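# Mount small gear between tester centres, meshed with big gear

## Task

Put the small gear on the gear tester, held between its two centres, so its teeth engage the big gear that sits on the tester's slide; then open the gripper, release the gear and pull the arms away from it.

## Robot and tools

Robot: two 6-joint arms with parallel grippers, named left_arm and right_arm. Base roots in the scene frame: left_arm at (-0.049, +0.272, 0) m, quat_wxyz (+0.996, 0, 0, -0.086); right_arm at (+0.007, -0.354, 0) m, quat_wxyz (+0.999, 0, 0, -0.048). Scene frame: origin on the table surface midway between the arms, +z up, +x pointing out across the table, left_arm on the +y side. The names left and right do not correspond to image sides.

Gripper: fingers extend along the gripper's +z axis and separate along its y axis. The reported hand point (end_effector_position) lies between the finger pads, roughly 1 cm short of the tips. Printed hand positions may be inaccurate, especially when an arm is stretched far.

Tool execute_actions: argument actions is a list holding zero or one item. Empty list [] only returns the current state. An item {"rows": [...], "steps": n} is a motion of n control steps (n from 1 to 15, default 15, each step 1/30 s); each row covers one step and the final row repeats if rows run out. An item with only {"steps": n} (n up to 300) is a wait that sends nothing new; time spent replying counts toward it. Optional pictures (boolean) turns camera images on or off; by default they are included. A refused call moves nothing.

Row layout: one list of 14 numbers, each in [-1, 1], covering both arms even if one stays still: left_arm waist, shoulder, elbow, wrist pitch, wrist yaw, wrist roll, opening; then the same seven for right_arm. The six joint numbers are offsets, not targets, measured from the joint angles in the most recent result that reports them (if none yet, or for the second and later calls in one reply, from the pose at the start of the action). They are not added onto the previous row. Scale: 1.0 equals 1.202 rad for waist, 1.258 shoulder, 1.238 elbow, 2.073 wrist pitch, 2.022 for wrist yaw and for wrist roll. The opening number is absolute: +1 fully open, -1 closed.

Joint ranges (rad): waist -2.618 to 3.054, shoulder 0.000 to 3.142, elbow 0.000 to 3.142, wrist pitch -1.571 to 1.571, wrist yaw -1.571 to 1.571, wrist roll -2.094 to 2.094. Requesting more than 0.036 rad beyond an end gets the call refused; true ends may differ by up to 0.036 rad. Overshooting targets are clipped to the real end and a "joint sent to its limit" line appears (possibly referring to an earlier still-running action); its absence does not prove more travel is available.

Motion: each joint's target is held within a fixed lead of its measured angle per step (0.202 rad waist, 0.258 shoulder, 0.238 elbow, 0.573 wrist pitch, 0.522 wrist yaw and roll), so big offsets take several steps. If targets would shift a gripper over 70 mm from where it is, all that arm's targets are scaled back. Arms can sag under zero offsets; to keep a pose, in a reply's first call send the offsets that reach the desired angles, then zeros in later calls, enlarging the aim if a joint keeps falling short. Zeros are not a pause: they drive back to the reference angles. Between calls the arms keep heading to the last row's target until motion nearly stops or a step is HELD; fingers already moving finish their motion.

Results: a state line "left_arm: … | right_arm: …" gives each gripper's position (m) and quat_wxyz in the scene frame. Joint positions and Joint velocities give, per arm, the six joints (rad, rad/s) then the finger-pad gap (m, m/s; 0.094 m is fully open). grip_measured is the measured opening on the command scale; each gripper may be off by about 1 mm, consistently. Joint torques are total drive outputs per joint, noisy and offset, not pure load. "joint command not followed" means the clearance check altered or blocked some joint targets; HELD marks steps where part of your row was not sent. MOTOR HOT warns from 75 °C; OVER-TEMPERATURE FAULT reports an arm stop (90 °C pauses the arm; 100 °C makes it drop). Avoid long heavy holds.

Gripping: to hold a part, command an opening below grip_measured; about 0.03 below is firm, smaller differences are gentler. Pad force tops out near 50 to 62 N, less on thin parts under about 2 mm, with brief spikes on first contact.

Tool zoom_image: camera (one of cam_high, cam_low, cam_left_wrist, cam_right_wrist) and region [x0, y0, x1, y1] in image pixels, origin top-left, at most 504 by 504. It enlarges part of that camera's latest image. All four cameras are 504x504; calibration (K, distortion, T_world_to_cam) is given, with small errors, and wrist camera poses follow the arm's joint readings.

Tool read_manual: optional section, "licences" only; returns licence text, no motion.

Tool finished_scene: scene (integer, the current scene's number). Replying without any tool call also ends things.

Avoid: knocking anything off the table, arms striking or pressing each other, dropping or slipping the gear, slamming or forcing it hard. Parts may occasionally be tugged or pushed by outside disturbances, so keep a secure grip.

Each tool is called after "Emit:" by a JSON object that holds its "op" and its "data", one argument or row to a line.

## Session

Emit:
{"op": "execute_actions", "data": {
  "actions": []
}}

Scene clock: 0.00 s of 4200.00 s.
left_arm: end_effector_position=(+0.2808, -0.1844, +0.2933) grip_measured=+1.000 end_effector_quat_wxyz=(+0.700, +0.331, +0.632, +0.011) | right_arm: end_effector_position=(+0.6099, -0.4206, +0.2583) grip_measured=+1.000 end_effector_quat_wxyz=(+0.087, -0.185, +0.701, -0.683)
Joint positions: left_arm=[-0.976  1.88   1.353  0.502 -0.68   0.482  0.094] | right_arm=[ 0.274  2.455  2.211 -0.006  1.358 -1.458  0.094]
Joint velocities: left_arm=[ 0.002 -0.002 -0.022  0.007 -0.022 -0.051  0.   ] | right_arm=[-0.007  0.012 -0.007 -0.095  0.051  0.037  0.   ]
Joint torques (N m, as the arm reports them, + toward a larger angle): no reading
camera_calibration (this result's frames):
cam_left_wrist: T_world_to_cam=[[-0.399595, -0.619048, -0.676094, 0.185811], [-0.520952, 0.760218, -0.388172, 0.402303], [0.754276, 0.197101, -0.626274, 0.108708], [0, 0, 0, 1]] pos_world=[0.201834, -0.212238, 0.349869]
cam_right_wrist: T_world_to_cam=[[-0.0475101, -0.0759328, 0.99598, -0.26058], [-0.99433, 0.0985672, -0.0399166, 0.701765], [-0.09514, -0.992229, -0.0801852, -0.249555], [0, 0, 0, 1]] pos_world=[0.661662, -0.336573, 0.267534]

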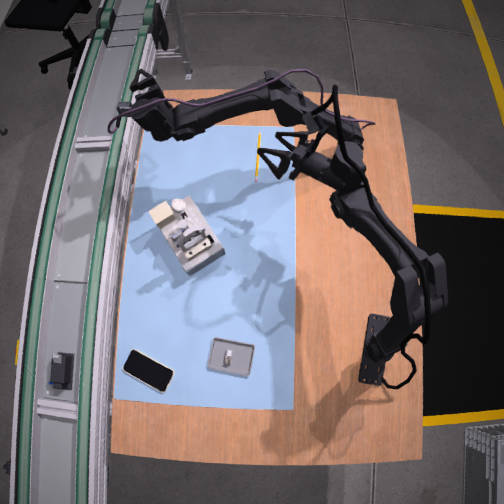

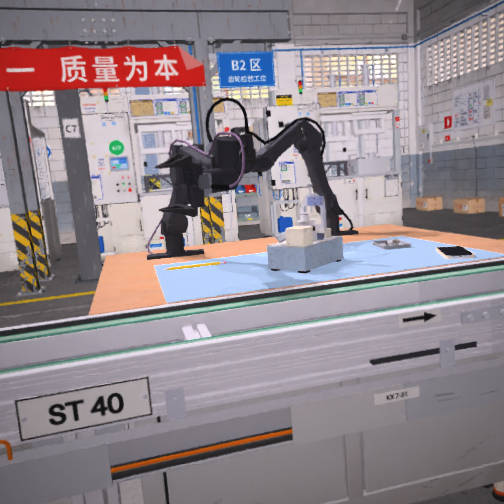

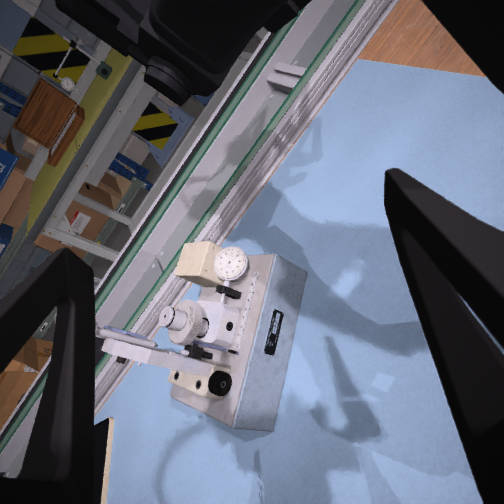

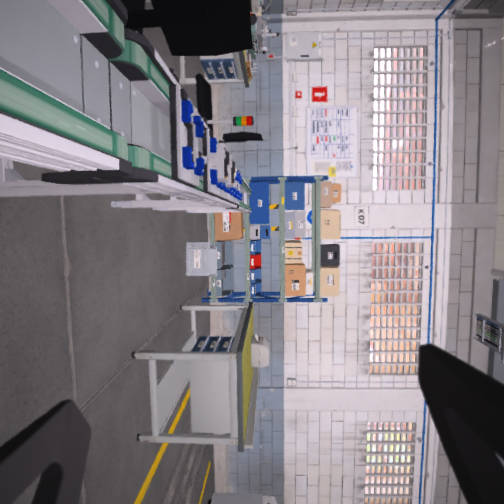

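Emit:
{"op": "zoom_image", "data": {
  "camera": "cam_high",
  "region": [140,185,240,285]
}}

Emit:
{"op": "zoom_image", "data": {
  "camera": "cam_high",
  "region": [200,327,260,387]
}}

Region (140, 185, 240, 285) of cam_high's 504x504 image, scaled by 5.040, with more detail than that image has.

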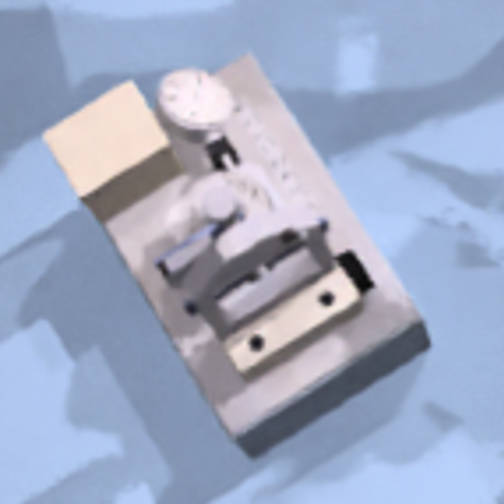

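Region (200, 327, 260, 387) of cam_high's 504x504 image, scaled by 8.400, with more detail than that image has.

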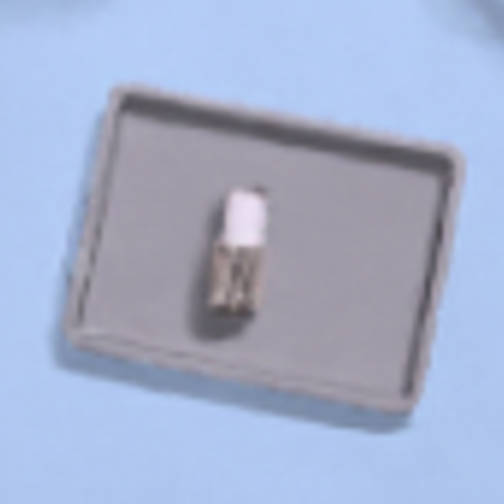

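Emit:
{"op": "execute_actions", "data": {
  "actions": [
    {"rows":[[1,-0.15,0.1,0,0,0,0,-0.1,-0.1,0,0,0,0,0]]}
  ],
  "pictures": false
}}

Emit:
{"op": "execute_actions", "data": {
  "actions": [
    {"steps":15}
  ],
  "pictures": false
}}

Emit:
{"op": "execute_actions", "data": {
  "actions": [
    {"rows":[[0,0,0.32,-0.85,0.39,0.67,-0.2,0,-0.35,-0.1,-0.32,-0.675,0.725,0]]}
  ],
  "pictures": false
}}

Emit:
{"op": "execute_actions", "data": {
  "actions": [
    {"steps":25}
  ],
  "pictures": false
}}

Scene clock: 2.87 s of 4200.00 s.
left_arm: end_effector_position=(+0.4228, +0.0145, +0.3889) grip_measured=+0.003 end_effector_quat_wxyz=(+0.738, +0.138, +0.648, +0.131) | right_arm: end_effector_position=(+0.5755, -0.5043, +0.3181) grip_measured=+0.003 end_effector_quat_wxyz=(+0.077, -0.101, +0.711, -0.692)
Joint positions: left_arm=[-0.537  1.748  1.419  0.485 -0.669  0.483  0.047] | right_arm=[ 0.135  2.341  2.202 -0.008  1.357 -1.458  0.047]
Joint velocities: left_arm=[ 1.204 -0.134  0.12  -0.066 -0.066  0.066 -0.   ] | right_arm=[ 0.11   0.002  0.007 -0.022  0.051  0.007  0.   ]
Joint torques (N m, as the arm reports them, + toward a larger angle): left_arm=[  0.65 -13.15  10.7    1.59   0.01   0.02] | right_arm=[  1.1  -15.49   7.3    1.27   0.06  -0.01]
Steps of this call (steps 1 to 71: nothing new was sent; steps 72 to 86: all 15 steps of this action). Readings (joint positions):
72: left_arm=[-0.969 1.875 1.353 0.498 -0.675 0.482] | right_arm=[0.269 2.450 2.209 -0.007 1.356 -1.458]
73: left_arm=[-0.958 1.868 1.353 0.491 -0.672 0.483] | right_arm=[0.263 2.443 2.205 -0.009 1.354 -1.458]
75: left_arm=[-0.918 1.848 1.355 0.486 -0.670 0.483] | right_arm=[0.235 2.424 2.202 -0.011 1.352 -1.458]
79: left_arm=[-0.804 1.804 1.378 0.485 -0.670 0.483] | right_arm=[0.161 2.372 2.202 -0.011 1.352 -1.458]
86: the state above

Scene clock: 3.37 s of 4200.00 s.
left_arm: end_effector_position=(+0.4730, +0.3848, +0.3987) grip_measured=+0.003 end_effector_quat_wxyz=(+0.652, -0.102, +0.649, +0.380) | right_arm: end_effector_position=(+0.5777, -0.4960, +0.3181) grip_measured=+0.003 end_effector_quat_wxyz=(+0.082, -0.106, +0.710, -0.691)
Joint positions: left_arm=[ 0.173  1.738  1.43   0.485 -0.674  0.483  0.047] | right_arm=[ 0.15   2.341  2.202 -0.008  1.357 -1.458  0.047]
Joint velocities: left_arm=[ 1.214 -0.007  0.037  0.051 -0.007 -0.022 -0.001] | right_arm=[-0.017  0.002 -0.002 -0.037 -0.066  0.007 -0.   ]
Joint torques (N m, as the arm reports them, + toward a larger angle): left_arm=[ -1.46 -15.18  12.21   1.65   0.11   0.01] | right_arm=[  0.44 -15.52   7.32   1.29   0.1   -0.01]
Steps of this call (steps 1 to 15: the robot went on to your last target). Readings (joint positions):
1: left_arm=[-0.492 1.744 1.422 0.485 -0.669 0.483] | right_arm=[0.139 2.341 2.202 -0.008 1.357 -1.458]
2: left_arm=[-0.447 1.741 1.425 0.485 -0.669 0.483] | right_arm=[0.142 2.341 2.202 -0.008 1.357 -1.458]
4: left_arm=[-0.353 1.739 1.428 0.485 -0.670 0.483] | right_arm=[0.147 2.341 2.202 -0.008 1.357 -1.458]
8: left_arm=[-0.161 1.738 1.428 0.485 -0.671 0.483] | right_arm=[0.150 2.341 2.202 -0.008 1.357 -1.458]
15: the state above

Scene clock: 3.87 s of 4200.00 s.
left_arm: end_effector_position=(+0.4346, +0.2648, +0.2832) grip_measured=-0.197 end_effector_quat_wxyz=(+0.280, +0.677, +0.623, +0.272) | right_arm: end_effector_position=(+0.5615, -0.3468, +0.3882) grip_measured=+0.003 end_effector_quat_wxyz=(+0.552, -0.062, +0.827, -0.093)
Joint positions: left_arm=[ 0.17   1.741  1.811 -0.839  0.039  1.635  0.038] | right_arm=[ 0.149  1.872  2.086 -0.601  0.135 -0.188  0.047]
Joint velocities: left_arm=[-0.012  0.022 -0.007 -2.337  0.315  1.136 -0.   ] | right_arm=[ 0.002  0.154  0.002 -0.374 -0.945  1.326 -0.   ]
Joint torques (N m, as the arm reports them, + toward a larger angle): left_arm=[  0.29 -10.29   8.91   1.37   0.19   0.03] | right_arm=[ 0.16 -8.77  5.8   1.58  0.01  0.06]
Steps of this call (steps 1 to 15: all 15 steps of this action). Readings (joint positions):
1: left_arm=[0.209 1.739 1.470 0.390 -0.612 0.566] | right_arm=[0.149 2.306 2.171 -0.090 1.267 -1.371]
2: left_arm=[0.231 1.750 1.541 0.265 -0.524 0.669] | right_arm=[0.149 2.251 2.114 -0.211 1.160 -1.272]
4: left_arm=[0.230 1.762 1.673 0.054 -0.355 0.853] | right_arm=[0.149 2.149 2.056 -0.389 0.975 -1.101]
8: left_arm=[0.182 1.741 1.802 -0.282 -0.102 1.209] | right_arm=[0.149 1.972 2.052 -0.540 0.622 -0.757]
15: the state above

Scene clock: 4.70 s of 4200.00 s.
left_arm: end_effector_position=(+0.3495, +0.2550, +0.2261) grip_measured=-0.197 end_effector_quat_wxyz=(+0.154, +0.784, +0.589, +0.124) | right_arm: end_effector_position=(+0.5636, -0.3224, +0.3518) grip_measured=+0.003 end_effector_quat_wxyz=(+0.514, -0.024, +0.857, +0.014)
Joint positions: left_arm=[ 0.17   1.741  1.811 -1.254  0.095  1.833  0.038] | right_arm=[ 0.149  1.906  2.078 -0.663 -0.001 -0.001  0.047]
Joint velocities: left_arm=[-0.002 -0.017 -0.007  0.037 -0.007  0.022 -0.   ] | right_arm=[-0.007 -0.007  0.007 -0.022  0.081 -0.022 -0.001]
Joint torques (N m, as the arm reports them, + toward a larger angle): left_arm=[ 0.2  -9.76  8.5   0.62  0.19  0.05] | right_arm=[  0.16 -11.38   6.58   1.62  -0.08   0.07]
Steps of this call (steps 1 to 25: the robot went on to your last target). Readings (joint positions):
1: left_arm=[0.170 1.741 1.811 -0.921 0.049 1.675] | right_arm=[0.149 1.878 2.086 -0.613 0.107 -0.151]
2: left_arm=[0.170 1.741 1.811 -0.997 0.059 1.707] | right_arm=[0.149 1.884 2.086 -0.622 0.085 -0.120]
4: left_arm=[0.170 1.741 1.811 -1.105 0.073 1.754] | right_arm=[0.149 1.897 2.086 -0.639 0.053 -0.077]
8: left_arm=[0.170 1.741 1.811 -1.204 0.086 1.802] | right_arm=[0.149 1.906 2.078 -0.657 0.020 -0.031]
25: the state above

Emit:
{"op": "execute_actions", "data": {
  "actions": [
    {"rows":[[0.01,0.025,0.04,0,0,0,-0.2,0.035,0,0,0,0,0,0],[0.02,0.05,0.04,0,0,0,-0.2,0.07,0,0,0,0,0,0],[0.03,0.075,0.04,0,0,0,-0.2,0.105,0,0,0,0,0,0],[0.04,0.1,0.05,0,0,0,-0.2,0.14,0.01,0,0,0,0,0],[0.05,0.125,0.05,0,0,0,-0.2,0.175,0.02,0,0,0,0,0],[0.06,0.15,0.05,0,0,0,-0.2,0.21,0.03,0,0,0,0,0],[0.07,0.175,0.05,0,0,0,-0.2,0.245,0.04,0,0,0,0,0],[0.075,0.2,0.05,0,0,0,-0.2,0.28,0.05,0,0,0,0,0],[0.075,0.225,0.05,0,0,0,-0.2,0.315,0.06,0,0,0,0,0],[0.075,0.25,0.05,0,0,0,-0.2,0.35,0.07,0,0,0,0,0],[0.075,0.27,0.05,0,0,0,-0.2,0.385,0.08,0,0,0,0,0],[0.075,0.29,0.05,0,0,0,-0.2,0.42,0.09,0,0,0,0,0],[0.075,0.31,0.05,0,0,0,-0.2,0.45,0.1,0,0,0,0,0],[0.075,0.32,0.05,0,0,0,-0.2,0.47,0.1,0,0,0,0,0],[0.075,0.33,0.05,0,0,0,-0.2,0.485,0.1,0,0,0,0,0]]}
  ],
  "pictures": false
}}

Emit:
{"op": "execute_actions", "data": {
  "actions": [
    {"steps":15}
  ]
}}

Scene clock: 6.70 s of 4200.00 s.
left_arm: end_effector_position=(+0.3754, +0.2943, +0.0789) grip_measured=-0.197 end_effector_quat_wxyz=(+0.046, +0.766, +0.641, -0.012) | right_arm: end_effector_position=(+0.4946, -0.0360, +0.2851) grip_measured=+0.003 end_effector_quat_wxyz=(+0.443, -0.251, +0.851, +0.129)
Joint positions: left_arm=[ 0.26   2.151  1.86  -1.247  0.089  1.834  0.038] | right_arm=[ 0.673  2.027  2.078 -0.662  0.006  0.     0.047]
Joint velocities: left_arm=[ 0.002  0.613 -0.002  0.051  0.022 -0.066 -0.001] | right_arm=[ 1.16   0.442 -0.012 -0.051 -0.081  0.007  0.001]
Joint torques (N m, as the arm reports them, + toward a larger angle): left_arm=[ -0.11 -16.27   8.12   0.24   0.13   0.  ] | right_arm=[ -0.89 -14.17   6.68   1.59   0.01  -0.02]
Steps of this call (steps 1 to 15: the robot went on to your last target; steps 16 to 45: nothing new was sent; steps 46 to 60: all 15 steps of this action). Readings (joint positions):
46: left_arm=[0.170 1.745 1.815 -1.256 0.095 1.834] | right_arm=[0.152 1.906 2.078 -0.663 0.000 0.000]
47: left_arm=[0.171 1.754 1.824 -1.256 0.095 1.834] | right_arm=[0.160 1.906 2.078 -0.663 0.003 0.000]
49: left_arm=[0.181 1.788 1.844 -1.256 0.095 1.834] | right_arm=[0.202 1.906 2.078 -0.663 0.011 0.000]
53: left_arm=[0.229 1.912 1.860 -1.250 0.095 1.834] | right_arm=[0.363 1.925 2.078 -0.662 0.012 0.000]
60: the state above

Scene clock: 7.20 s of 4200.00 s.
left_arm: end_effector_position=(+0.3742, +0.2942, +0.0671) grip_measured=-0.197 end_effector_quat_wxyz=(+0.037, +0.765, +0.642, -0.024) | right_arm: end_effector_position=(+0.4765, -0.0051, +0.2626) grip_measured=+0.003 end_effector_quat_wxyz=(+0.418, -0.281, +0.852, +0.140)
Joint positions: left_arm=[ 0.26   2.18   1.86  -1.247  0.089  1.834  0.038] | right_arm=[ 0.731  2.057  2.067 -0.668 -0.005  0.     0.047]
Joint velocities: left_arm=[ 0.012 -0.002 -0.022 -0.037  0.007 -0.007  0.   ] | right_arm=[-0.012 -0.002 -0.002  0.066 -0.022 -0.022 -0.001]
Joint torques (N m, as the arm reports them, + toward a larger angle): left_arm=[  0.01 -15.76   7.85   0.17   0.12   0.02] | right_arm=[  0.2  -14.61   7.47   1.62   0.03  -0.02]
Steps of this call (steps 1 to 15: the robot went on to your last target). Readings (joint positions):
1: left_arm=[0.260 2.168 1.860 -1.247 0.089 1.834] | right_arm=[0.710 2.041 2.077 -0.662 0.002 0.000]
2: left_arm=[0.260 2.179 1.860 -1.247 0.089 1.834] | right_arm=[0.740 2.050 2.073 -0.662 -0.003 0.000]
4: left_arm=[0.260 2.184 1.860 -1.247 0.089 1.834] | right_arm=[0.774 2.058 2.068 -0.666 -0.012 0.000]
8: left_arm=[0.260 2.180 1.860 -1.247 0.089 1.834] | right_arm=[0.762 2.057 2.067 -0.668 -0.014 0.000]
15: the state above
camera_calibration (this result's frames):
cam_left_wrist: T_world_to_cam=[[-0.910179, 0.413835, 0.017759, 0.207035], [0.284071, 0.592427, 0.753879, -0.329215], [0.30146, 0.69121, -0.656773, -0.171649], [0, 0, 0, 1]] pos_world=[0.333705, 0.228003, 0.131777]
cam_right_wrist: T_world_to_cam=[[0.485132, -0.858907, -0.16409, -0.192801], [-0.827248, -0.389984, -0.404442, 0.541923], [0.283385, 0.331951, -0.899723, 0.191946], [0, 0, 0, 1]] pos_world=[0.487443, -0.0179733, 0.360238]

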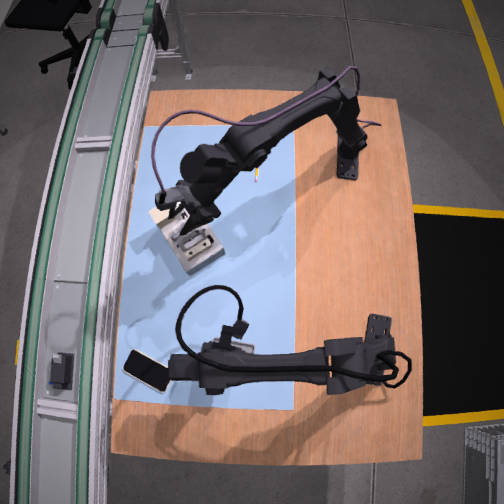

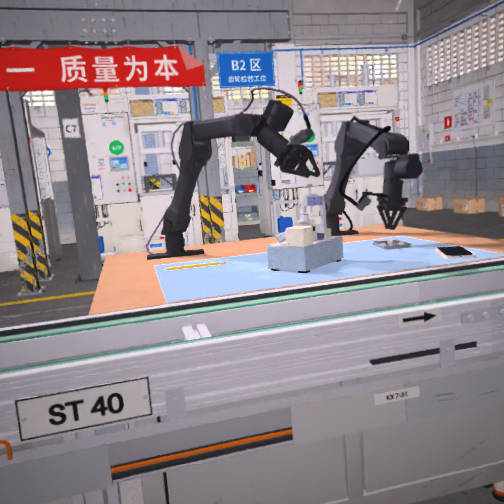

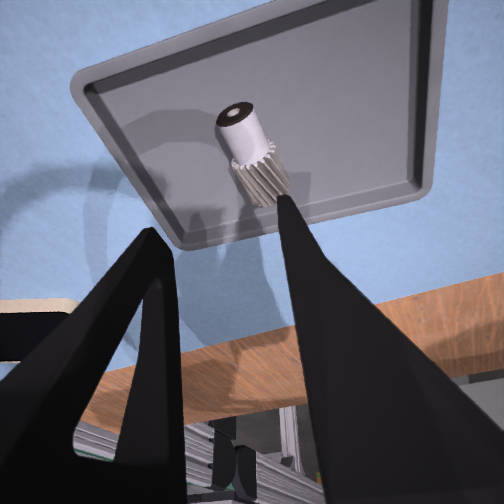

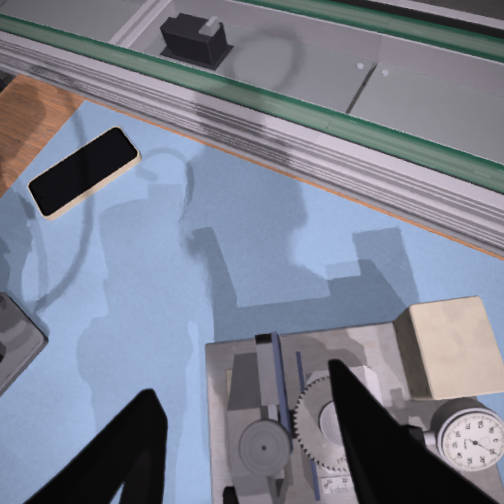

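Emit:
{"op": "execute_actions", "data": {
  "actions": [
    {"rows":[[-0.01,-0.01,-0.015,0.02,0,0,-0.2,0,-0.03,-0.02,0.03,0,0,0],[-0.014,-0.01,-0.027,0.03,0,0,-0.2,0,-0.035,-0.04,0.04,0,0,0],[-0.014,-0.01,-0.039,0.04,0,0,-0.2,0,-0.04,-0.06,0.05,0,0,0],[-0.014,-0.01,-0.051,0.05,0,0,-0.2,0,-0.045,-0.08,0.065,0,0,0],[-0.014,-0.01,-0.063,0.06,0,0,-0.2,0,-0.05,-0.1,0.08,0,0,0],[-0.014,-0.01,-0.075,0.07,0,0,-0.2,0,-0.055,-0.12,0.09,0,0,0],[-0.014,-0.01,-0.087,0.074,0,0,-0.2,0,-0.06,-0.14,0.1,0,0,0],[-0.014,-0.01,-0.099,0.074,0,0,-0.2,0,-0.065,-0.16,0.108,0,0,0],[-0.014,-0.01,-0.11,0.074,0,0,-0.2,0,-0.07,-0.18,0.108,0,0,0],[-0.014,-0.01,-0.118,0.074,0,0,-0.2,0,-0.075,-0.2,0.108,0,0,0],[-0.014,-0.01,-0.118,0.074,0,0,-0.2,0,-0.078,-0.213,0.108,0,0,0]]}
  ],
  "pictures": false
}}

Emit:
{"op": "execute_actions", "data": {
  "actions": [
    {"steps":10}
  ]
}}

Emit:
{"op": "zoom_image", "data": {
  "camera": "cam_low",
  "region": [270,150,430,270]
}}

Scene clock: 9.80 s of 4200.00 s.
left_arm: end_effector_position=(+0.3670, +0.2910, +0.0324) grip_measured=-0.197 end_effector_quat_wxyz=(+0.035, +0.767, +0.640, -0.027) | right_arm: end_effector_position=(+0.4676, -0.0118, +0.2123) grip_measured=+0.003 end_effector_quat_wxyz=(+0.406, -0.283, +0.858, +0.136)
Joint positions: left_arm=[ 0.254  2.18   1.721 -1.116  0.088  1.834  0.038] | right_arm=[ 0.731  1.997  1.8   -0.49  -0.005  0.     0.047]
Joint velocities: left_arm=[-0.002  0.002 -0.012  0.125 -0.007 -0.022  0.   ] | right_arm=[ 0.007  0.007 -0.085  0.007  0.037 -0.007 -0.   ]
Joint torques (N m, as the arm reports them, + toward a larger angle): left_arm=[ -0.74 -14.34   6.14   0.32   0.06   0.  ] | right_arm=[  0.1  -15.41   7.56   2.05  -0.03  -0.01]
Steps of this call (steps 1 to 15: the robot went on to your last target; steps 16 to 63: nothing new was sent; steps 64 to 78: all 15 steps of this action). Readings (joint positions):
64: left_arm=[0.260 2.180 1.860 -1.244 0.089 1.834] | right_arm=[0.731 2.056 2.062 -0.661 -0.005 0.000]
65: left_arm=[0.259 2.180 1.856 -1.234 0.089 1.834] | right_arm=[0.731 2.052 2.051 -0.647 -0.005 0.000]
67: left_arm=[0.258 2.180 1.838 -1.205 0.089 1.834] | right_arm=[0.731 2.039 2.013 -0.614 -0.005 0.000]
71: left_arm=[0.254 2.180 1.774 -1.144 0.089 1.834] | right_arm=[0.731 2.014 1.916 -0.536 -0.005 0.000]
78: the state above

Scene clock: 10.13 s of 4200.00 s.
left_arm: end_effector_position=(+0.3705, +0.2913, +0.0324) grip_measured=-0.197 end_effector_quat_wxyz=(+0.039, +0.768, +0.639, -0.022) | right_arm: end_effector_position=(+0.4701, -0.0099, +0.2186) grip_measured=+0.003 end_effector_quat_wxyz=(+0.417, -0.282, +0.853, +0.140)
Joint positions: left_arm=[ 0.254  2.18   1.721 -1.102  0.088  1.834  0.038] | right_arm=[ 0.731  1.993  1.798 -0.466 -0.005  0.     0.047]
Joint velocities: left_arm=[-0.007  0.002  0.002 -0.051 -0.139 -0.095  0.   ] | right_arm=[-0.007 -0.002 -0.007 -0.051 -0.051  0.007 -0.   ]
Joint torques (N m, as the arm reports them, + toward a larger angle): left_arm=[ -0.74 -14.59   6.11   0.26   0.09   0.03] | right_arm=[  0.09 -14.97   7.27   1.78  -0.03   0.  ]
Steps of this call (steps 1 to 10: the robot went on to your last target). Readings (joint positions):
1: left_arm=[0.254 2.180 1.721 -1.113 0.088 1.834] | right_arm=[0.731 1.997 1.798 -0.488 -0.005 0.000]
2: left_arm=[0.254 2.180 1.721 -1.109 0.088 1.834] | right_arm=[0.731 1.997 1.798 -0.485 -0.005 0.000]
4: left_arm=[0.254 2.180 1.721 -1.106 0.088 1.834] | right_arm=[0.731 1.996 1.798 -0.476 -0.005 0.000]
8: left_arm=[0.254 2.180 1.721 -1.103 0.088 1.834] | right_arm=[0.731 1.993 1.798 -0.468 -0.005 0.000]
10: the state above
camera_calibration (this result's frames):
cam_left_wrist: T_world_to_cam=[[-0.907565, 0.419705, 0.0131556, 0.202976], [0.283645, 0.589647, 0.756216, -0.299383], [0.309631, 0.690047, -0.65419, -0.194083], [0, 0, 0, 1]] pos_world=[0.329227, 0.225267, 0.0967609]
cam_right_wrist: T_world_to_cam=[[0.484594, -0.859307, -0.163587, -0.20089], [-0.828053, -0.390358, -0.402429, 0.516955], [0.281952, 0.330473, -0.900717, 0.156666], [0, 0, 0, 1]] pos_world=[0.481244, -0.0226025, 0.316286]

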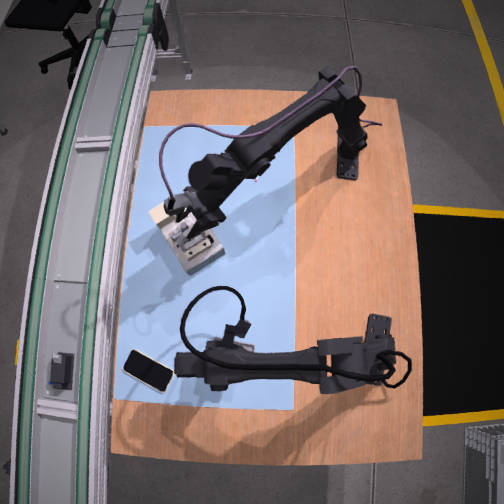

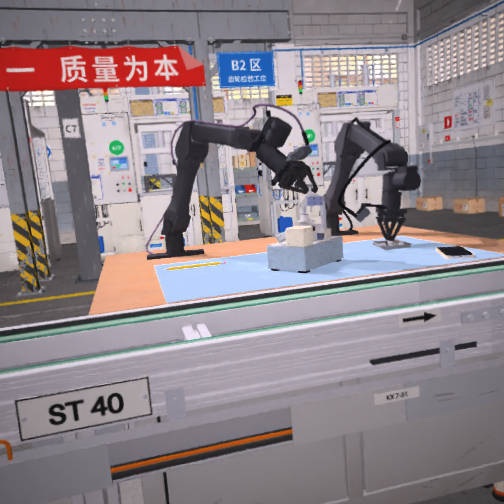

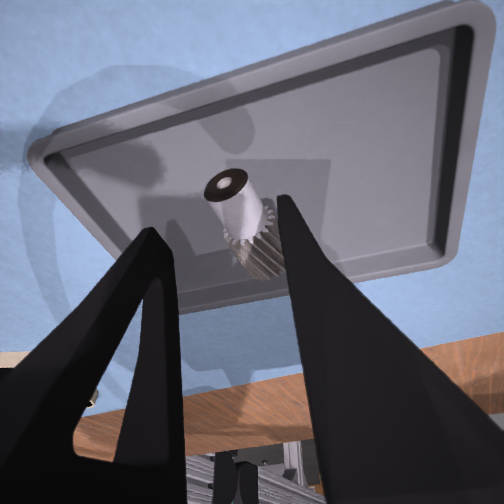

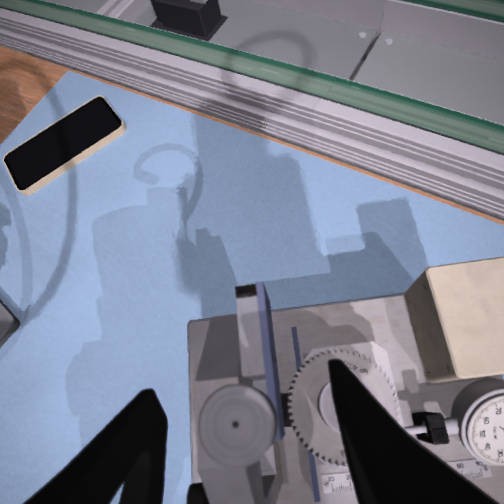

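Region (270, 150, 430, 270) of cam_low's 504x504 image, scaled by 3.150, with more detail than that image has; it fills the top 378 rows of this view, and the rest is white.

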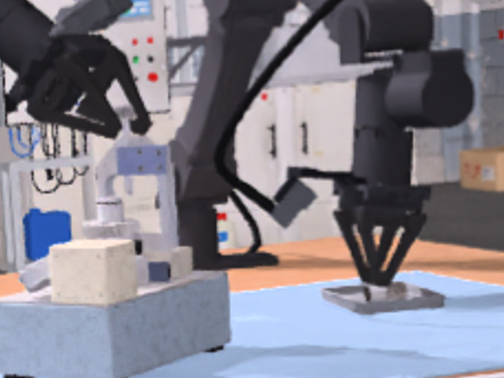

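Emit:
{"op": "execute_actions", "data": {
  "actions": [
    {"rows":[[0,-0.01,-0.015,0.015,0,0,-0.3,0,-0.01,0.03,0.01,-0.008,0,-0.2],[0,-0.01,-0.025,0.025,0,0,-0.3,0,-0.01,0.03,0.01,-0.008,0,-0.3],[0,-0.01,-0.035,0.025,0,0,-0.3,0,-0.01,0.03,0.01,-0.008,0,-0.4],[0,-0.01,-0.048,0.025,0,0,-0.35,0,-0.01,0.03,0.01,-0.008,0,-0.4]]}
  ]
}}

Emit:
{"op": "zoom_image", "data": {
  "camera": "cam_low",
  "region": [360,210,420,260]
}}

Scene clock: 11.80 s of 4200.00 s.
left_arm: end_effector_position=(+0.3652, +0.2910, +0.0197) grip_measured=-0.347 end_effector_quat_wxyz=(+0.036, +0.768, +0.640, -0.025) | right_arm: end_effector_position=(+0.4694, -0.0083, +0.2191) grip_measured=-0.397 end_effector_quat_wxyz=(+0.417, -0.283, +0.852, +0.144)
Joint positions: left_arm=[ 0.254  2.18   1.669 -1.059  0.087  1.834  0.031] | right_arm=[ 0.731  1.993  1.798 -0.463 -0.014  0.     0.028]
Joint velocities: left_arm=[ 0.002  0.002 -0.012 -0.037  0.022  0.007 -0.   ] | right_arm=[ 0.007 -0.007 -0.012  0.007  0.007  0.022 -0.   ]
Joint torques (N m, as the arm reports them, + toward a larger angle): left_arm=[  0.04 -14.4    5.79   0.29   0.06  -0.02] | right_arm=[  0.11 -13.16   9.73   1.78  -0.1   -0.01]
Steps of this call (steps 1 to 30: the robot went on to your last target; steps 31 to 35: nothing new was sent; steps 36 to 50: all 15 steps of this action). Readings (joint positions):
36: left_arm=[0.254 2.180 1.721 -1.099 0.088 1.834] | right_arm=[0.731 1.993 1.798 -0.463 -0.006 0.000]
37: left_arm=[0.254 2.180 1.717 -1.091 0.088 1.834] | right_arm=[0.731 1.993 1.798 -0.463 -0.008 0.000]
39: left_arm=[0.254 2.180 1.702 -1.072 0.088 1.834] | right_arm=[0.731 1.993 1.798 -0.463 -0.011 0.000]
43: left_arm=[0.254 2.180 1.671 -1.065 0.088 1.834] | right_arm=[0.731 1.993 1.798 -0.463 -0.013 0.000]
50: the state above
camera_calibration (this result's frames):
cam_left_wrist: T_world_to_cam=[[-0.907416, 0.419701, 0.0211658, 0.198226], [0.290292, 0.589615, 0.753714, -0.290521], [0.303855, 0.690076, -0.656862, -0.19833], [0, 0, 0, 1]] pos_world=[0.324472, 0.224963, 0.0844988]
cam_right_wrist: T_world_to_cam=[[0.490786, -0.85462, -0.169569, -0.200667], [-0.825749, -0.394154, -0.403462, 0.516253], [0.27797, 0.338035, -0.899147, 0.158358], [0, 0, 0, 1]] pos_world=[0.480762, -0.0215418, 0.316649]

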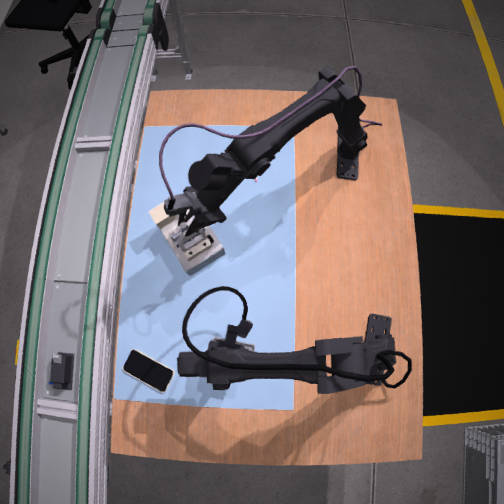

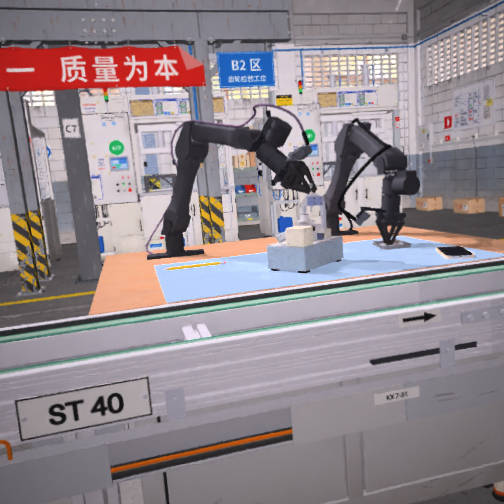

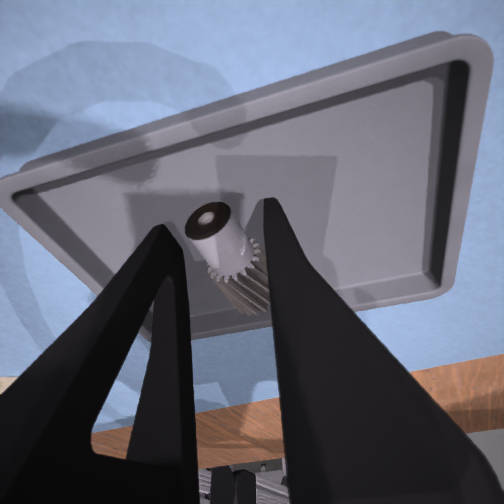

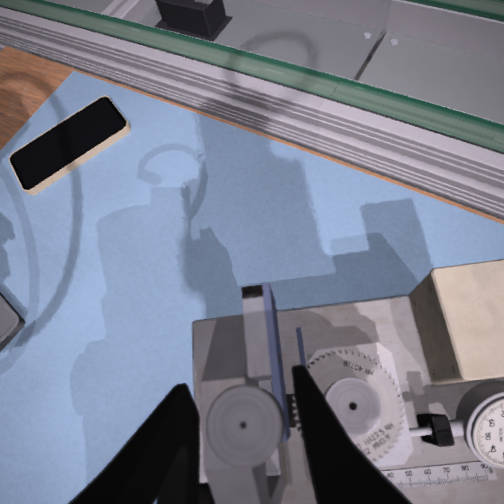

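Region (360, 210, 420, 260) of cam_low's 504x504 image, scaled by 8.400, with more detail than that image has.

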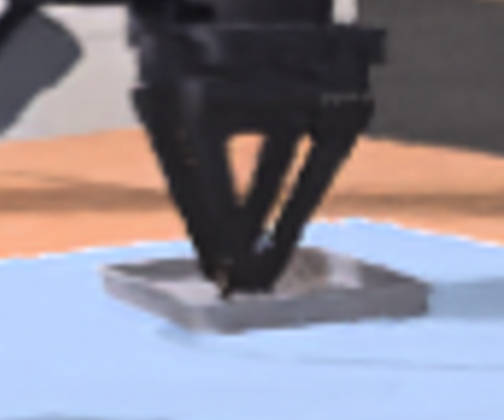

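Emit:
{"op": "execute_actions", "data": {
  "actions": [
    {"rows":[[0,-0.01,-0.022,0.02,0,0,-0.4,0,-0.01,0.042,0.01,0,0,-0.45]],"steps":12}
  ],
  "pictures": false
}}

Emit:
{"op": "execute_actions", "data": {
  "actions": [
    {"rows":[[0,-0.01,0,0,0,0,-0.5,0,-0.01,0.01,0.01,0,0,-0.5],[0,-0.01,0,0,0,0,-0.55,0,-0.01,0.01,0.01,0,0,-0.55],[0,-0.01,0,0,0,0,-0.6,0,-0.01,0.01,0.01,0,0,-0.6],[0,-0.01,0,0,0,0,-0.64,0,-0.01,0.01,0.01,0,0,-0.64],[0,-0.01,0,0,0,0,-0.68,0,-0.01,0.01,0.01,0,0,-0.68],[0,-0.01,0,0,0,0,-0.72,0,-0.01,0.01,0.01,0,0,-0.72],[0,-0.01,0,0,0,0,-0.78,0,-0.01,0.01,0.01,0,0,-0.75]],"steps":12}
  ]
}}

Scene clock: 13.97 s of 4200.00 s.
left_arm: end_effector_position=(+0.3680, +0.2912, +0.0160) grip_measured=-0.397 end_effector_quat_wxyz=(+0.040, +0.768, +0.639, -0.018) | right_arm: end_effector_position=(+0.4728, -0.0058, +0.2313) grip_measured=-0.447 end_effector_quat_wxyz=(+0.430, -0.281, +0.845, +0.148)
Joint positions: left_arm=[ 0.254  2.18   1.654 -1.027  0.087  1.834  0.028] | right_arm=[ 0.731  1.993  1.823 -0.457 -0.014  0.     0.026]
Joint velocities: left_arm=[-0.007  0.002  0.012  0.022  0.007 -0.066  0.   ] | right_arm=[ 0.007  0.022 -0.007  0.022 -0.066  0.022 -0.001]
Joint torques (N m, as the arm reports them, + toward a larger angle): left_arm=[ -0.03 -14.33   5.59   0.3    0.06   0.03] | right_arm=[  0.1  -13.27   8.98   1.77  -0.03  -0.01]
Steps of this call (steps 1 to 15: the robot went on to your last target; steps 16 to 53: nothing new was sent; steps 54 to 65: all 12 steps of this action). Readings (joint positions):
54: left_arm=[0.254 2.180 1.667 -1.053 0.087 1.834] | right_arm=[0.731 1.993 1.801 -0.464 -0.014 0.000]
55: left_arm=[0.254 2.180 1.663 -1.047 0.087 1.834] | right_arm=[0.731 1.993 1.805 -0.464 -0.014 0.000]
57: left_arm=[0.254 2.180 1.657 -1.038 0.087 1.834] | right_arm=[0.731 1.993 1.815 -0.463 -0.014 0.000]
61: left_arm=[0.254 2.180 1.654 -1.032 0.087 1.834] | right_arm=[0.731 1.993 1.823 -0.457 -0.014 0.000]
65: the state above

Scene clock: 14.37 s of 4200.00 s.
left_arm: end_effector_position=(+0.3680, +0.2913, +0.0160) grip_measured=-0.699 end_effector_quat_wxyz=(+0.040, +0.768, +0.639, -0.018) | right_arm: end_effector_position=(+0.4744, -0.0075, +0.2317) grip_measured=-0.697 end_effector_quat_wxyz=(+0.432, -0.279, +0.846, +0.145)
Joint positions: left_arm=[ 0.254  2.18   1.654 -1.027  0.087  1.834  0.014] | right_arm=[ 0.729  1.993  1.823 -0.455 -0.006  0.     0.014]
Joint velocities: left_arm=[-0.002 -0.012  0.007 -0.007 -0.051  0.051 -0.   ] | right_arm=[ 0.002 -0.002 -0.002 -0.007 -0.007 -0.022  0.001]
Joint torques (N m, as the arm reports them, + toward a larger angle): left_arm=[  0.11 -14.42   6.55   0.28   0.03   0.02] | right_arm=[  0.23 -13.19   7.89   1.82  -0.12  -0.01]
Steps of this call (steps 1 to 12: all 12 steps of this action). Readings (joint positions):
1: left_arm=[0.254 2.180 1.654 -1.027 0.087 1.834] | right_arm=[0.731 1.993 1.823 -0.457 -0.014 0.000]
2: left_arm=[0.254 2.180 1.654 -1.027 0.087 1.834] | right_arm=[0.731 1.993 1.823 -0.456 -0.014 0.000]
4: left_arm=[0.254 2.180 1.654 -1.027 0.087 1.834] | right_arm=[0.730 1.993 1.823 -0.456 -0.010 0.000]
8: left_arm=[0.254 2.180 1.654 -1.027 0.087 1.834] | right_arm=[0.729 1.993 1.823 -0.455 -0.006 0.000]
12: the state above
camera_calibration (this result's frames):
cam_left_wrist: T_world_to_cam=[[-0.907645, 0.419674, 0.00741159, 0.201095], [0.278233, 0.588337, 0.75924, -0.283971], [0.314273, 0.691182, -0.650769, -0.206141], [0, 0, 0, 1]] pos_world=[0.326318, 0.225157, 0.0799619]
cam_right_wrist: T_world_to_cam=[[0.488643, -0.856095, -0.168312, -0.199647], [-0.816777, -0.381025, -0.433238, 0.528518], [0.306762, 0.349172, -0.885424, 0.151278], [0, 0, 0, 1]] pos_world=[0.482831, -0.0223602, 0.329317]

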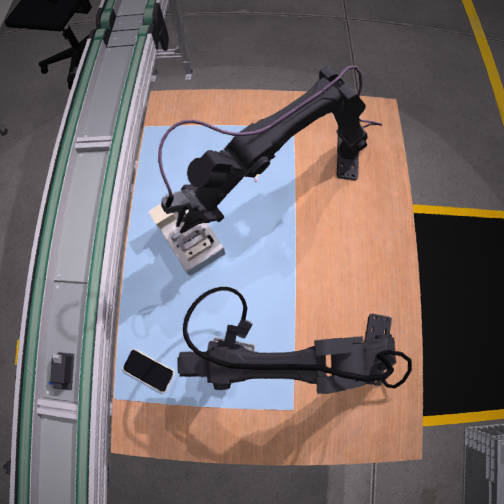

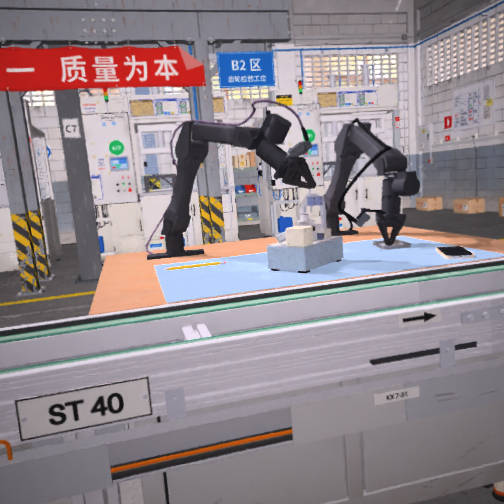

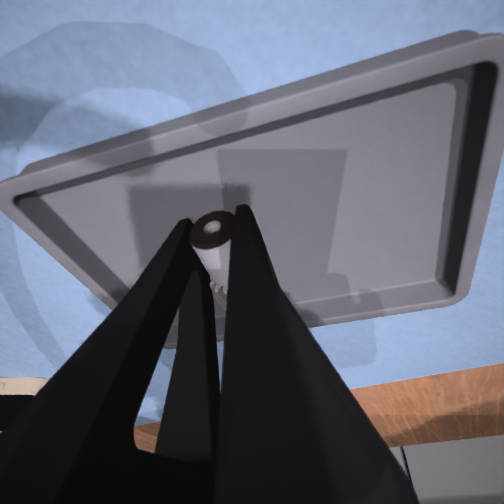

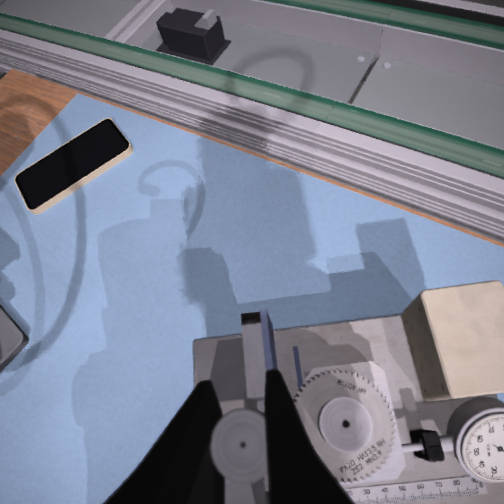

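Emit:
{"op": "execute_actions", "data": {
  "actions": [
    {"rows":[[0,-0.03,0,0,0,0,-0.76,0,-0.01,0.01,0.01,0,0,-0.75],[0,-0.05,0,0,0,0,-0.76,0,-0.01,0.01,0.01,0,0,-0.75],[0,-0.07,0,0,0,0,-0.76,0,-0.01,0.01,0.01,0,0,-0.75],[0,-0.1,0,0,0,0,-0.76,0,-0.01,0.01,0.01,0,0,-0.75],[0,-0.13,0,0,0,0,-0.76,0,-0.01,0.01,0.01,0,0,-0.75],[0,-0.16,0,0,0,0,-0.76,0,-0.01,0.01,0.01,0,0,-0.75],[0,-0.19,0,0,0,0,-0.76,0,-0.01,0.01,0.01,0,0,-0.75],[0,-0.22,0,0.1,0,0,-0.76,0,-0.01,0.01,0.01,0,0,-0.75],[0,-0.22,0,0.2,0.1,-0.2,-0.76,0,-0.01,0.01,0.01,0,0,-0.75],[0,-0.22,-0.1,0.9,0.36,-0.99,-0.76,0,-0.01,0.01,0.01,0,0,-0.75]]}
  ],
  "pictures": false
}}

Emit:
{"op": "execute_actions", "data": {
  "actions": [
    {"steps":35}
  ],
  "pictures": false
}}

Scene clock: 16.47 s of 4200.00 s.
left_arm: end_effector_position=(+0.4767, +0.2260, +0.1837) grip_measured=-0.699 end_effector_quat_wxyz=(+0.446, +0.586, +0.675, +0.051) | right_arm: end_effector_position=(+0.4745, -0.0076, +0.2317) grip_measured=-0.697 end_effector_quat_wxyz=(+0.432, -0.279, +0.846, +0.144)
Joint positions: left_arm=[ 0.255  1.91   1.557 -0.413  0.532  1.283  0.014] | right_arm=[ 0.729  1.993  1.823 -0.455 -0.006  0.     0.014]
Joint velocities: left_arm=[ 0.007  0.061 -0.354  2.777  1.575 -2.527 -0.   ] | right_arm=[ 0.007  0.012  0.002 -0.007 -0.037  0.007 -0.001]
Joint torques (N m, as the arm reports them, + toward a larger angle): left_arm=[ -0.15 -12.86   7.84   1.31   0.41  -0.07] | right_arm=[  0.09 -13.18   7.87   1.84  -0.04  -0.01]
Steps of this call (steps 1 to 15: the robot went on to your last target; steps 16 to 48: nothing new was sent; steps 49 to 63: all 15 steps of this action). Readings (joint positions):
49: left_arm=[0.254 2.180 1.654 -1.027 0.087 1.834] | right_arm=[0.729 1.993 1.823 -0.455 -0.006 0.000]
50: left_arm=[0.254 2.177 1.654 -1.027 0.086 1.834] | right_arm=[0.729 1.993 1.823 -0.455 -0.006 0.000]
52: left_arm=[0.254 2.156 1.651 -1.027 0.085 1.834] | right_arm=[0.729 1.993 1.823 -0.455 -0.006 0.000]
56: left_arm=[0.254 2.029 1.643 -1.013 0.084 1.834] | right_arm=[0.729 1.993 1.823 -0.455 -0.006 0.000]
63: the state above

Scene clock: 17.63 s of 4200.00 s.
left_arm: end_effector_position=(+0.4943, +0.1881, +0.4115) grip_measured=-0.699 end_effector_quat_wxyz=(+0.764, +0.271, +0.533, -0.242) | right_arm: end_effector_position=(+0.4745, -0.0076, +0.2317) grip_measured=-0.697 end_effector_quat_wxyz=(+0.432, -0.279, +0.846, +0.144)
Joint positions: left_arm=[ 0.255  1.914  1.533  0.808  0.814 -0.156  0.014] | right_arm=[ 0.729  1.993  1.823 -0.455 -0.006  0.     0.014]
Joint velocities: left_arm=[ 0.007 -0.002 -0.002  0.022 -0.022 -0.125  0.   ] | right_arm=[-0.002  0.002 -0.012 -0.081  0.037 -0.037 -0.   ]
Joint torques (N m, as the arm reports them, + toward a larger angle): left_arm=[ -0.12 -12.96   7.55   1.5   -0.19  -0.12] | right_arm=[  0.1  -13.17   7.86   1.85  -0.03  -0.01]
Steps of this call (steps 1 to 35: the robot went on to your last target). Readings (joint positions):
1: left_arm=[0.255 1.912 1.547 -0.320 0.578 1.194] | right_arm=[0.729 1.993 1.823 -0.455 -0.006 0.000]
2: left_arm=[0.255 1.912 1.540 -0.231 0.613 1.109] | right_arm=[0.729 1.993 1.823 -0.455 -0.006 0.000]
4: left_arm=[0.255 1.914 1.534 -0.060 0.666 0.944] | right_arm=[0.729 1.993 1.823 -0.455 -0.006 0.000]
8: left_arm=[0.255 1.914 1.533 0.286 0.729 0.615] | right_arm=[0.729 1.993 1.823 -0.455 -0.006 0.000]
35: the state above

Emit:
{"op": "execute_actions", "data": {
  "actions": [
    {"rows":[[0,0.02,-0.03,0.04,0,0,-0.76,0,-0.03,0.02,0,0,0,-0.76],[0,0.04,-0.06,0.07,0,0,-0.76,0,-0.04,0.03,0,0,0,-0.76],[0,0.06,-0.09,0.1,0,0,-0.76,0,-0.05,0.04,0,0,0,-0.76],[-0.02,0.08,-0.12,0.13,0,0,-0.76,0,-0.055,0.05,0,0,0,-0.76],[-0.04,0.1,-0.15,0.16,0,0,-0.76,0,-0.055,0.055,0,0,0,-0.76],[-0.06,0.12,-0.18,0.19,0,0,-0.76,0,-0.055,0.06,0,0,0,-0.76],[-0.08,0.14,-0.21,0.22,0,0,-0.76,0,-0.055,0.065,-0.005,0,0,-0.76],[-0.1,0.16,-0.24,0.25,0,0,-0.76,0,-0.055,0.07,-0.01,0,0,-0.76],[-0.12,0.18,-0.27,0.28,0,0,-0.76,0,-0.055,0.075,-0.01,0,0,-0.76],[-0.14,0.2,-0.3,0.307,0,0,-0.76,0,-0.055,0.08,-0.015,0,0,-0.76],[-0.16,0.22,-0.32,0.307,0,0,-0.76,0,-0.055,0.085,-0.015,0,0,-0.76],[-0.18,0.24,-0.34,0.307,0,0,-0.76,0,-0.055,0.09,-0.02,0,0,-0.76],[-0.195,0.255,-0.355,0.307,0,0,-0.76,0,-0.055,0.095,-0.02,0,0,-0.76],[-0.21,0.265,-0.365,0.307,0,0,-0.76,0,-0.055,0.1,-0.025,0,0,-0.76],[-0.218,0.272,-0.37,0.307,0,0,-0.76,0,-0.055,0.1,-0.025,0,0,-0.76]]}
  ],
  "pictures": false
}}

Emit:
{"op": "execute_actions", "data": {
  "actions": [
    {"steps":18}
  ]
}}

Emit:
{"op": "zoom_image", "data": {
  "camera": "cam_low",
  "region": [285,165,365,245]
}}

Scene clock: 20.40 s of 4200.00 s.
left_arm: end_effector_position=(+0.4556, +0.0649, +0.1429) grip_measured=-0.698 end_effector_quat_wxyz=(+0.642, +0.295, +0.607, -0.364) | right_arm: end_effector_position=(+0.4739, -0.0081, +0.2483) grip_measured=-0.697 end_effector_quat_wxyz=(+0.435, -0.278, +0.844, +0.145)
Joint positions: left_arm=[ 0.02   2.266  1.088  1.307  0.813 -0.158  0.014] | right_arm=[ 0.729  1.992  1.882 -0.508 -0.005  0.     0.014]
Joint velocities: left_arm=[-0.755  0.647 -0.603  0.139  0.022 -0.007  0.001] | right_arm=[-0.007 -0.002  0.11  -0.051  0.037 -0.037  0.   ]
Joint torques (N m, as the arm reports them, + toward a larger angle): left_arm=[  1.23 -17.9    7.75   2.32  -0.14   0.01] | right_arm=[  0.1  -18.02  11.31   1.75  -0.03  -0.01]
Steps of this call (steps 1 to 15: the robot went on to your last target; steps 16 to 68: nothing new was sent; steps 69 to 83: all 15 steps of this action). Readings (joint positions):
69: left_arm=[0.255 1.916 1.529 0.819 0.815 -0.158] | right_arm=[0.729 1.993 1.823 -0.455 -0.006 0.000]
70: left_arm=[0.255 1.920 1.517 0.846 0.815 -0.158] | right_arm=[0.729 1.993 1.823 -0.455 -0.006 0.000]
72: left_arm=[0.254 1.939 1.472 0.929 0.815 -0.158] | right_arm=[0.729 1.992 1.827 -0.459 -0.005 0.000]
76: left_arm=[0.213 2.038 1.335 1.104 0.811 -0.158] | right_arm=[0.729 1.992 1.845 -0.476 -0.005 0.000]
83: the state above

Scene clock: 21.00 s of 4200.00 s.
left_arm: end_effector_position=(+0.4382, +0.0477, +0.1432) grip_measured=-0.698 end_effector_quat_wxyz=(+0.650, +0.317, +0.581, -0.373) | right_arm: end_effector_position=(+0.4738, -0.0082, +0.2496) grip_measured=-0.697 end_effector_quat_wxyz=(+0.435, -0.278, +0.844, +0.145)
Joint positions: left_arm=[-0.014  2.283  1.057  1.411  0.826 -0.158  0.014] | right_arm=[ 0.729  1.992  1.887 -0.513 -0.005  0.     0.014]
Joint velocities: left_arm=[-0.012  0.002  0.002  0.037  0.007  0.081 -0.001] | right_arm=[-0.007 -0.007 -0.002 -0.037  0.007 -0.007  0.   ]
Joint torques (N m, as the arm reports them, + toward a larger angle): left_arm=[  0.46 -15.59   7.06   1.67  -0.18   0.05] | right_arm=[  0.1  -17.98  11.5    1.66  -0.03  -0.01]
Steps of this call (steps 1 to 18: the robot went on to your last target). Readings (joint positions):
1: left_arm=[-0.002 2.284 1.072 1.312 0.817 -0.158] | right_arm=[0.729 1.992 1.885 -0.510 -0.005 0.000]
2: left_arm=[-0.018 2.294 1.062 1.315 0.821 -0.158] | right_arm=[0.729 1.992 1.886 -0.512 -0.005 0.000]
4: left_arm=[-0.030 2.298 1.057 1.328 0.827 -0.158] | right_arm=[0.729 1.992 1.887 -0.513 -0.005 0.000]
8: left_arm=[-0.018 2.286 1.057 1.382 0.826 -0.158] | right_arm=[0.729 1.992 1.887 -0.513 -0.005 0.000]
18: the state above
camera_calibration (this result's frames):
cam_left_wrist: T_world_to_cam=[[-0.847379, -0.478137, -0.230941, 0.416593], [-0.220422, 0.712431, -0.666226, 0.159893], [0.483076, -0.513641, -0.709091, 0.014848], [0, 0, 0, 1]] pos_world=[0.381083, 0.0929019, 0.213262]
cam_right_wrist: T_world_to_cam=[[0.489192, -0.855697, -0.16874, -0.197007], [-0.814214, -0.378702, -0.440046, 0.536068], [0.312644, 0.352658, -0.881978, 0.163936], [0, 0, 0, 1]] pos_world=[0.481595, -0.0233821, 0.34724]

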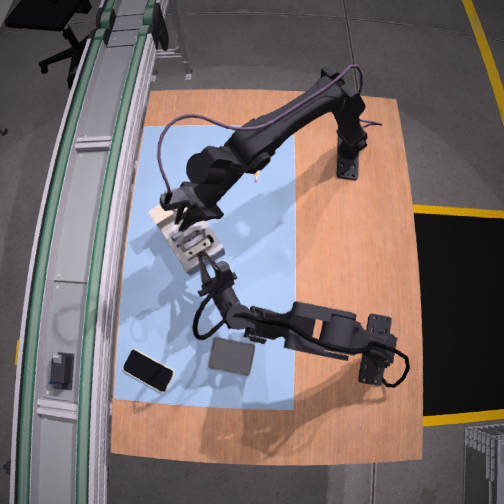

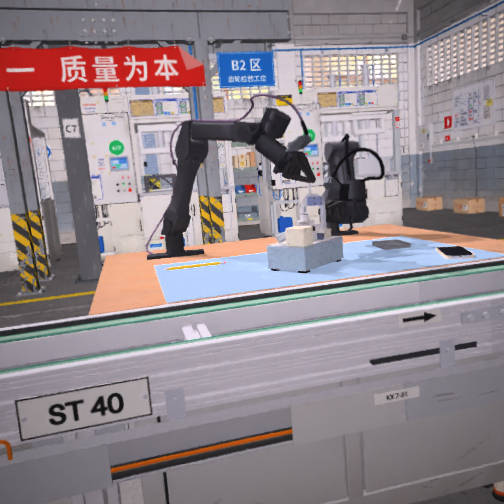

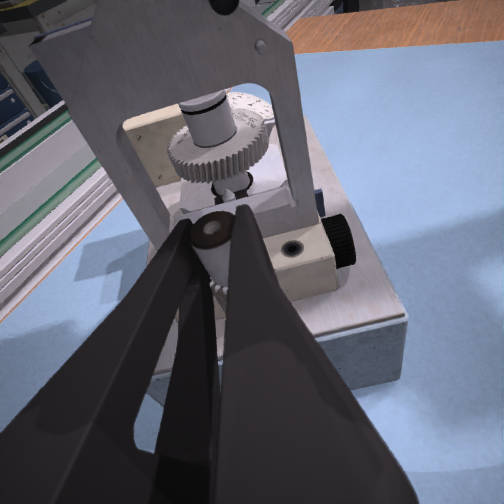

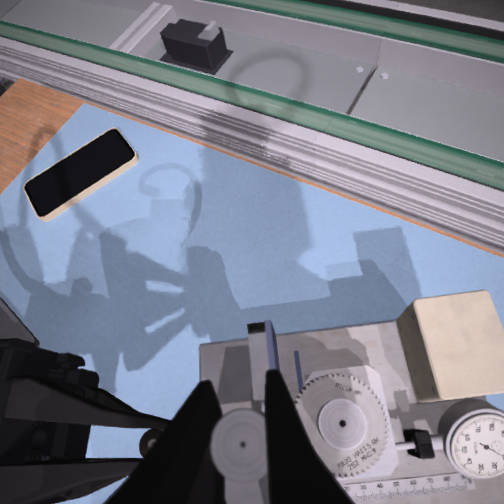

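Region (285, 165, 365, 245) of cam_low's 504x504 image, scaled by 6.300, with more detail than that image has.

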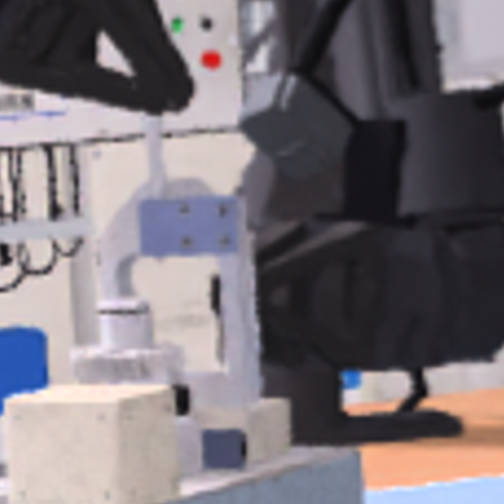

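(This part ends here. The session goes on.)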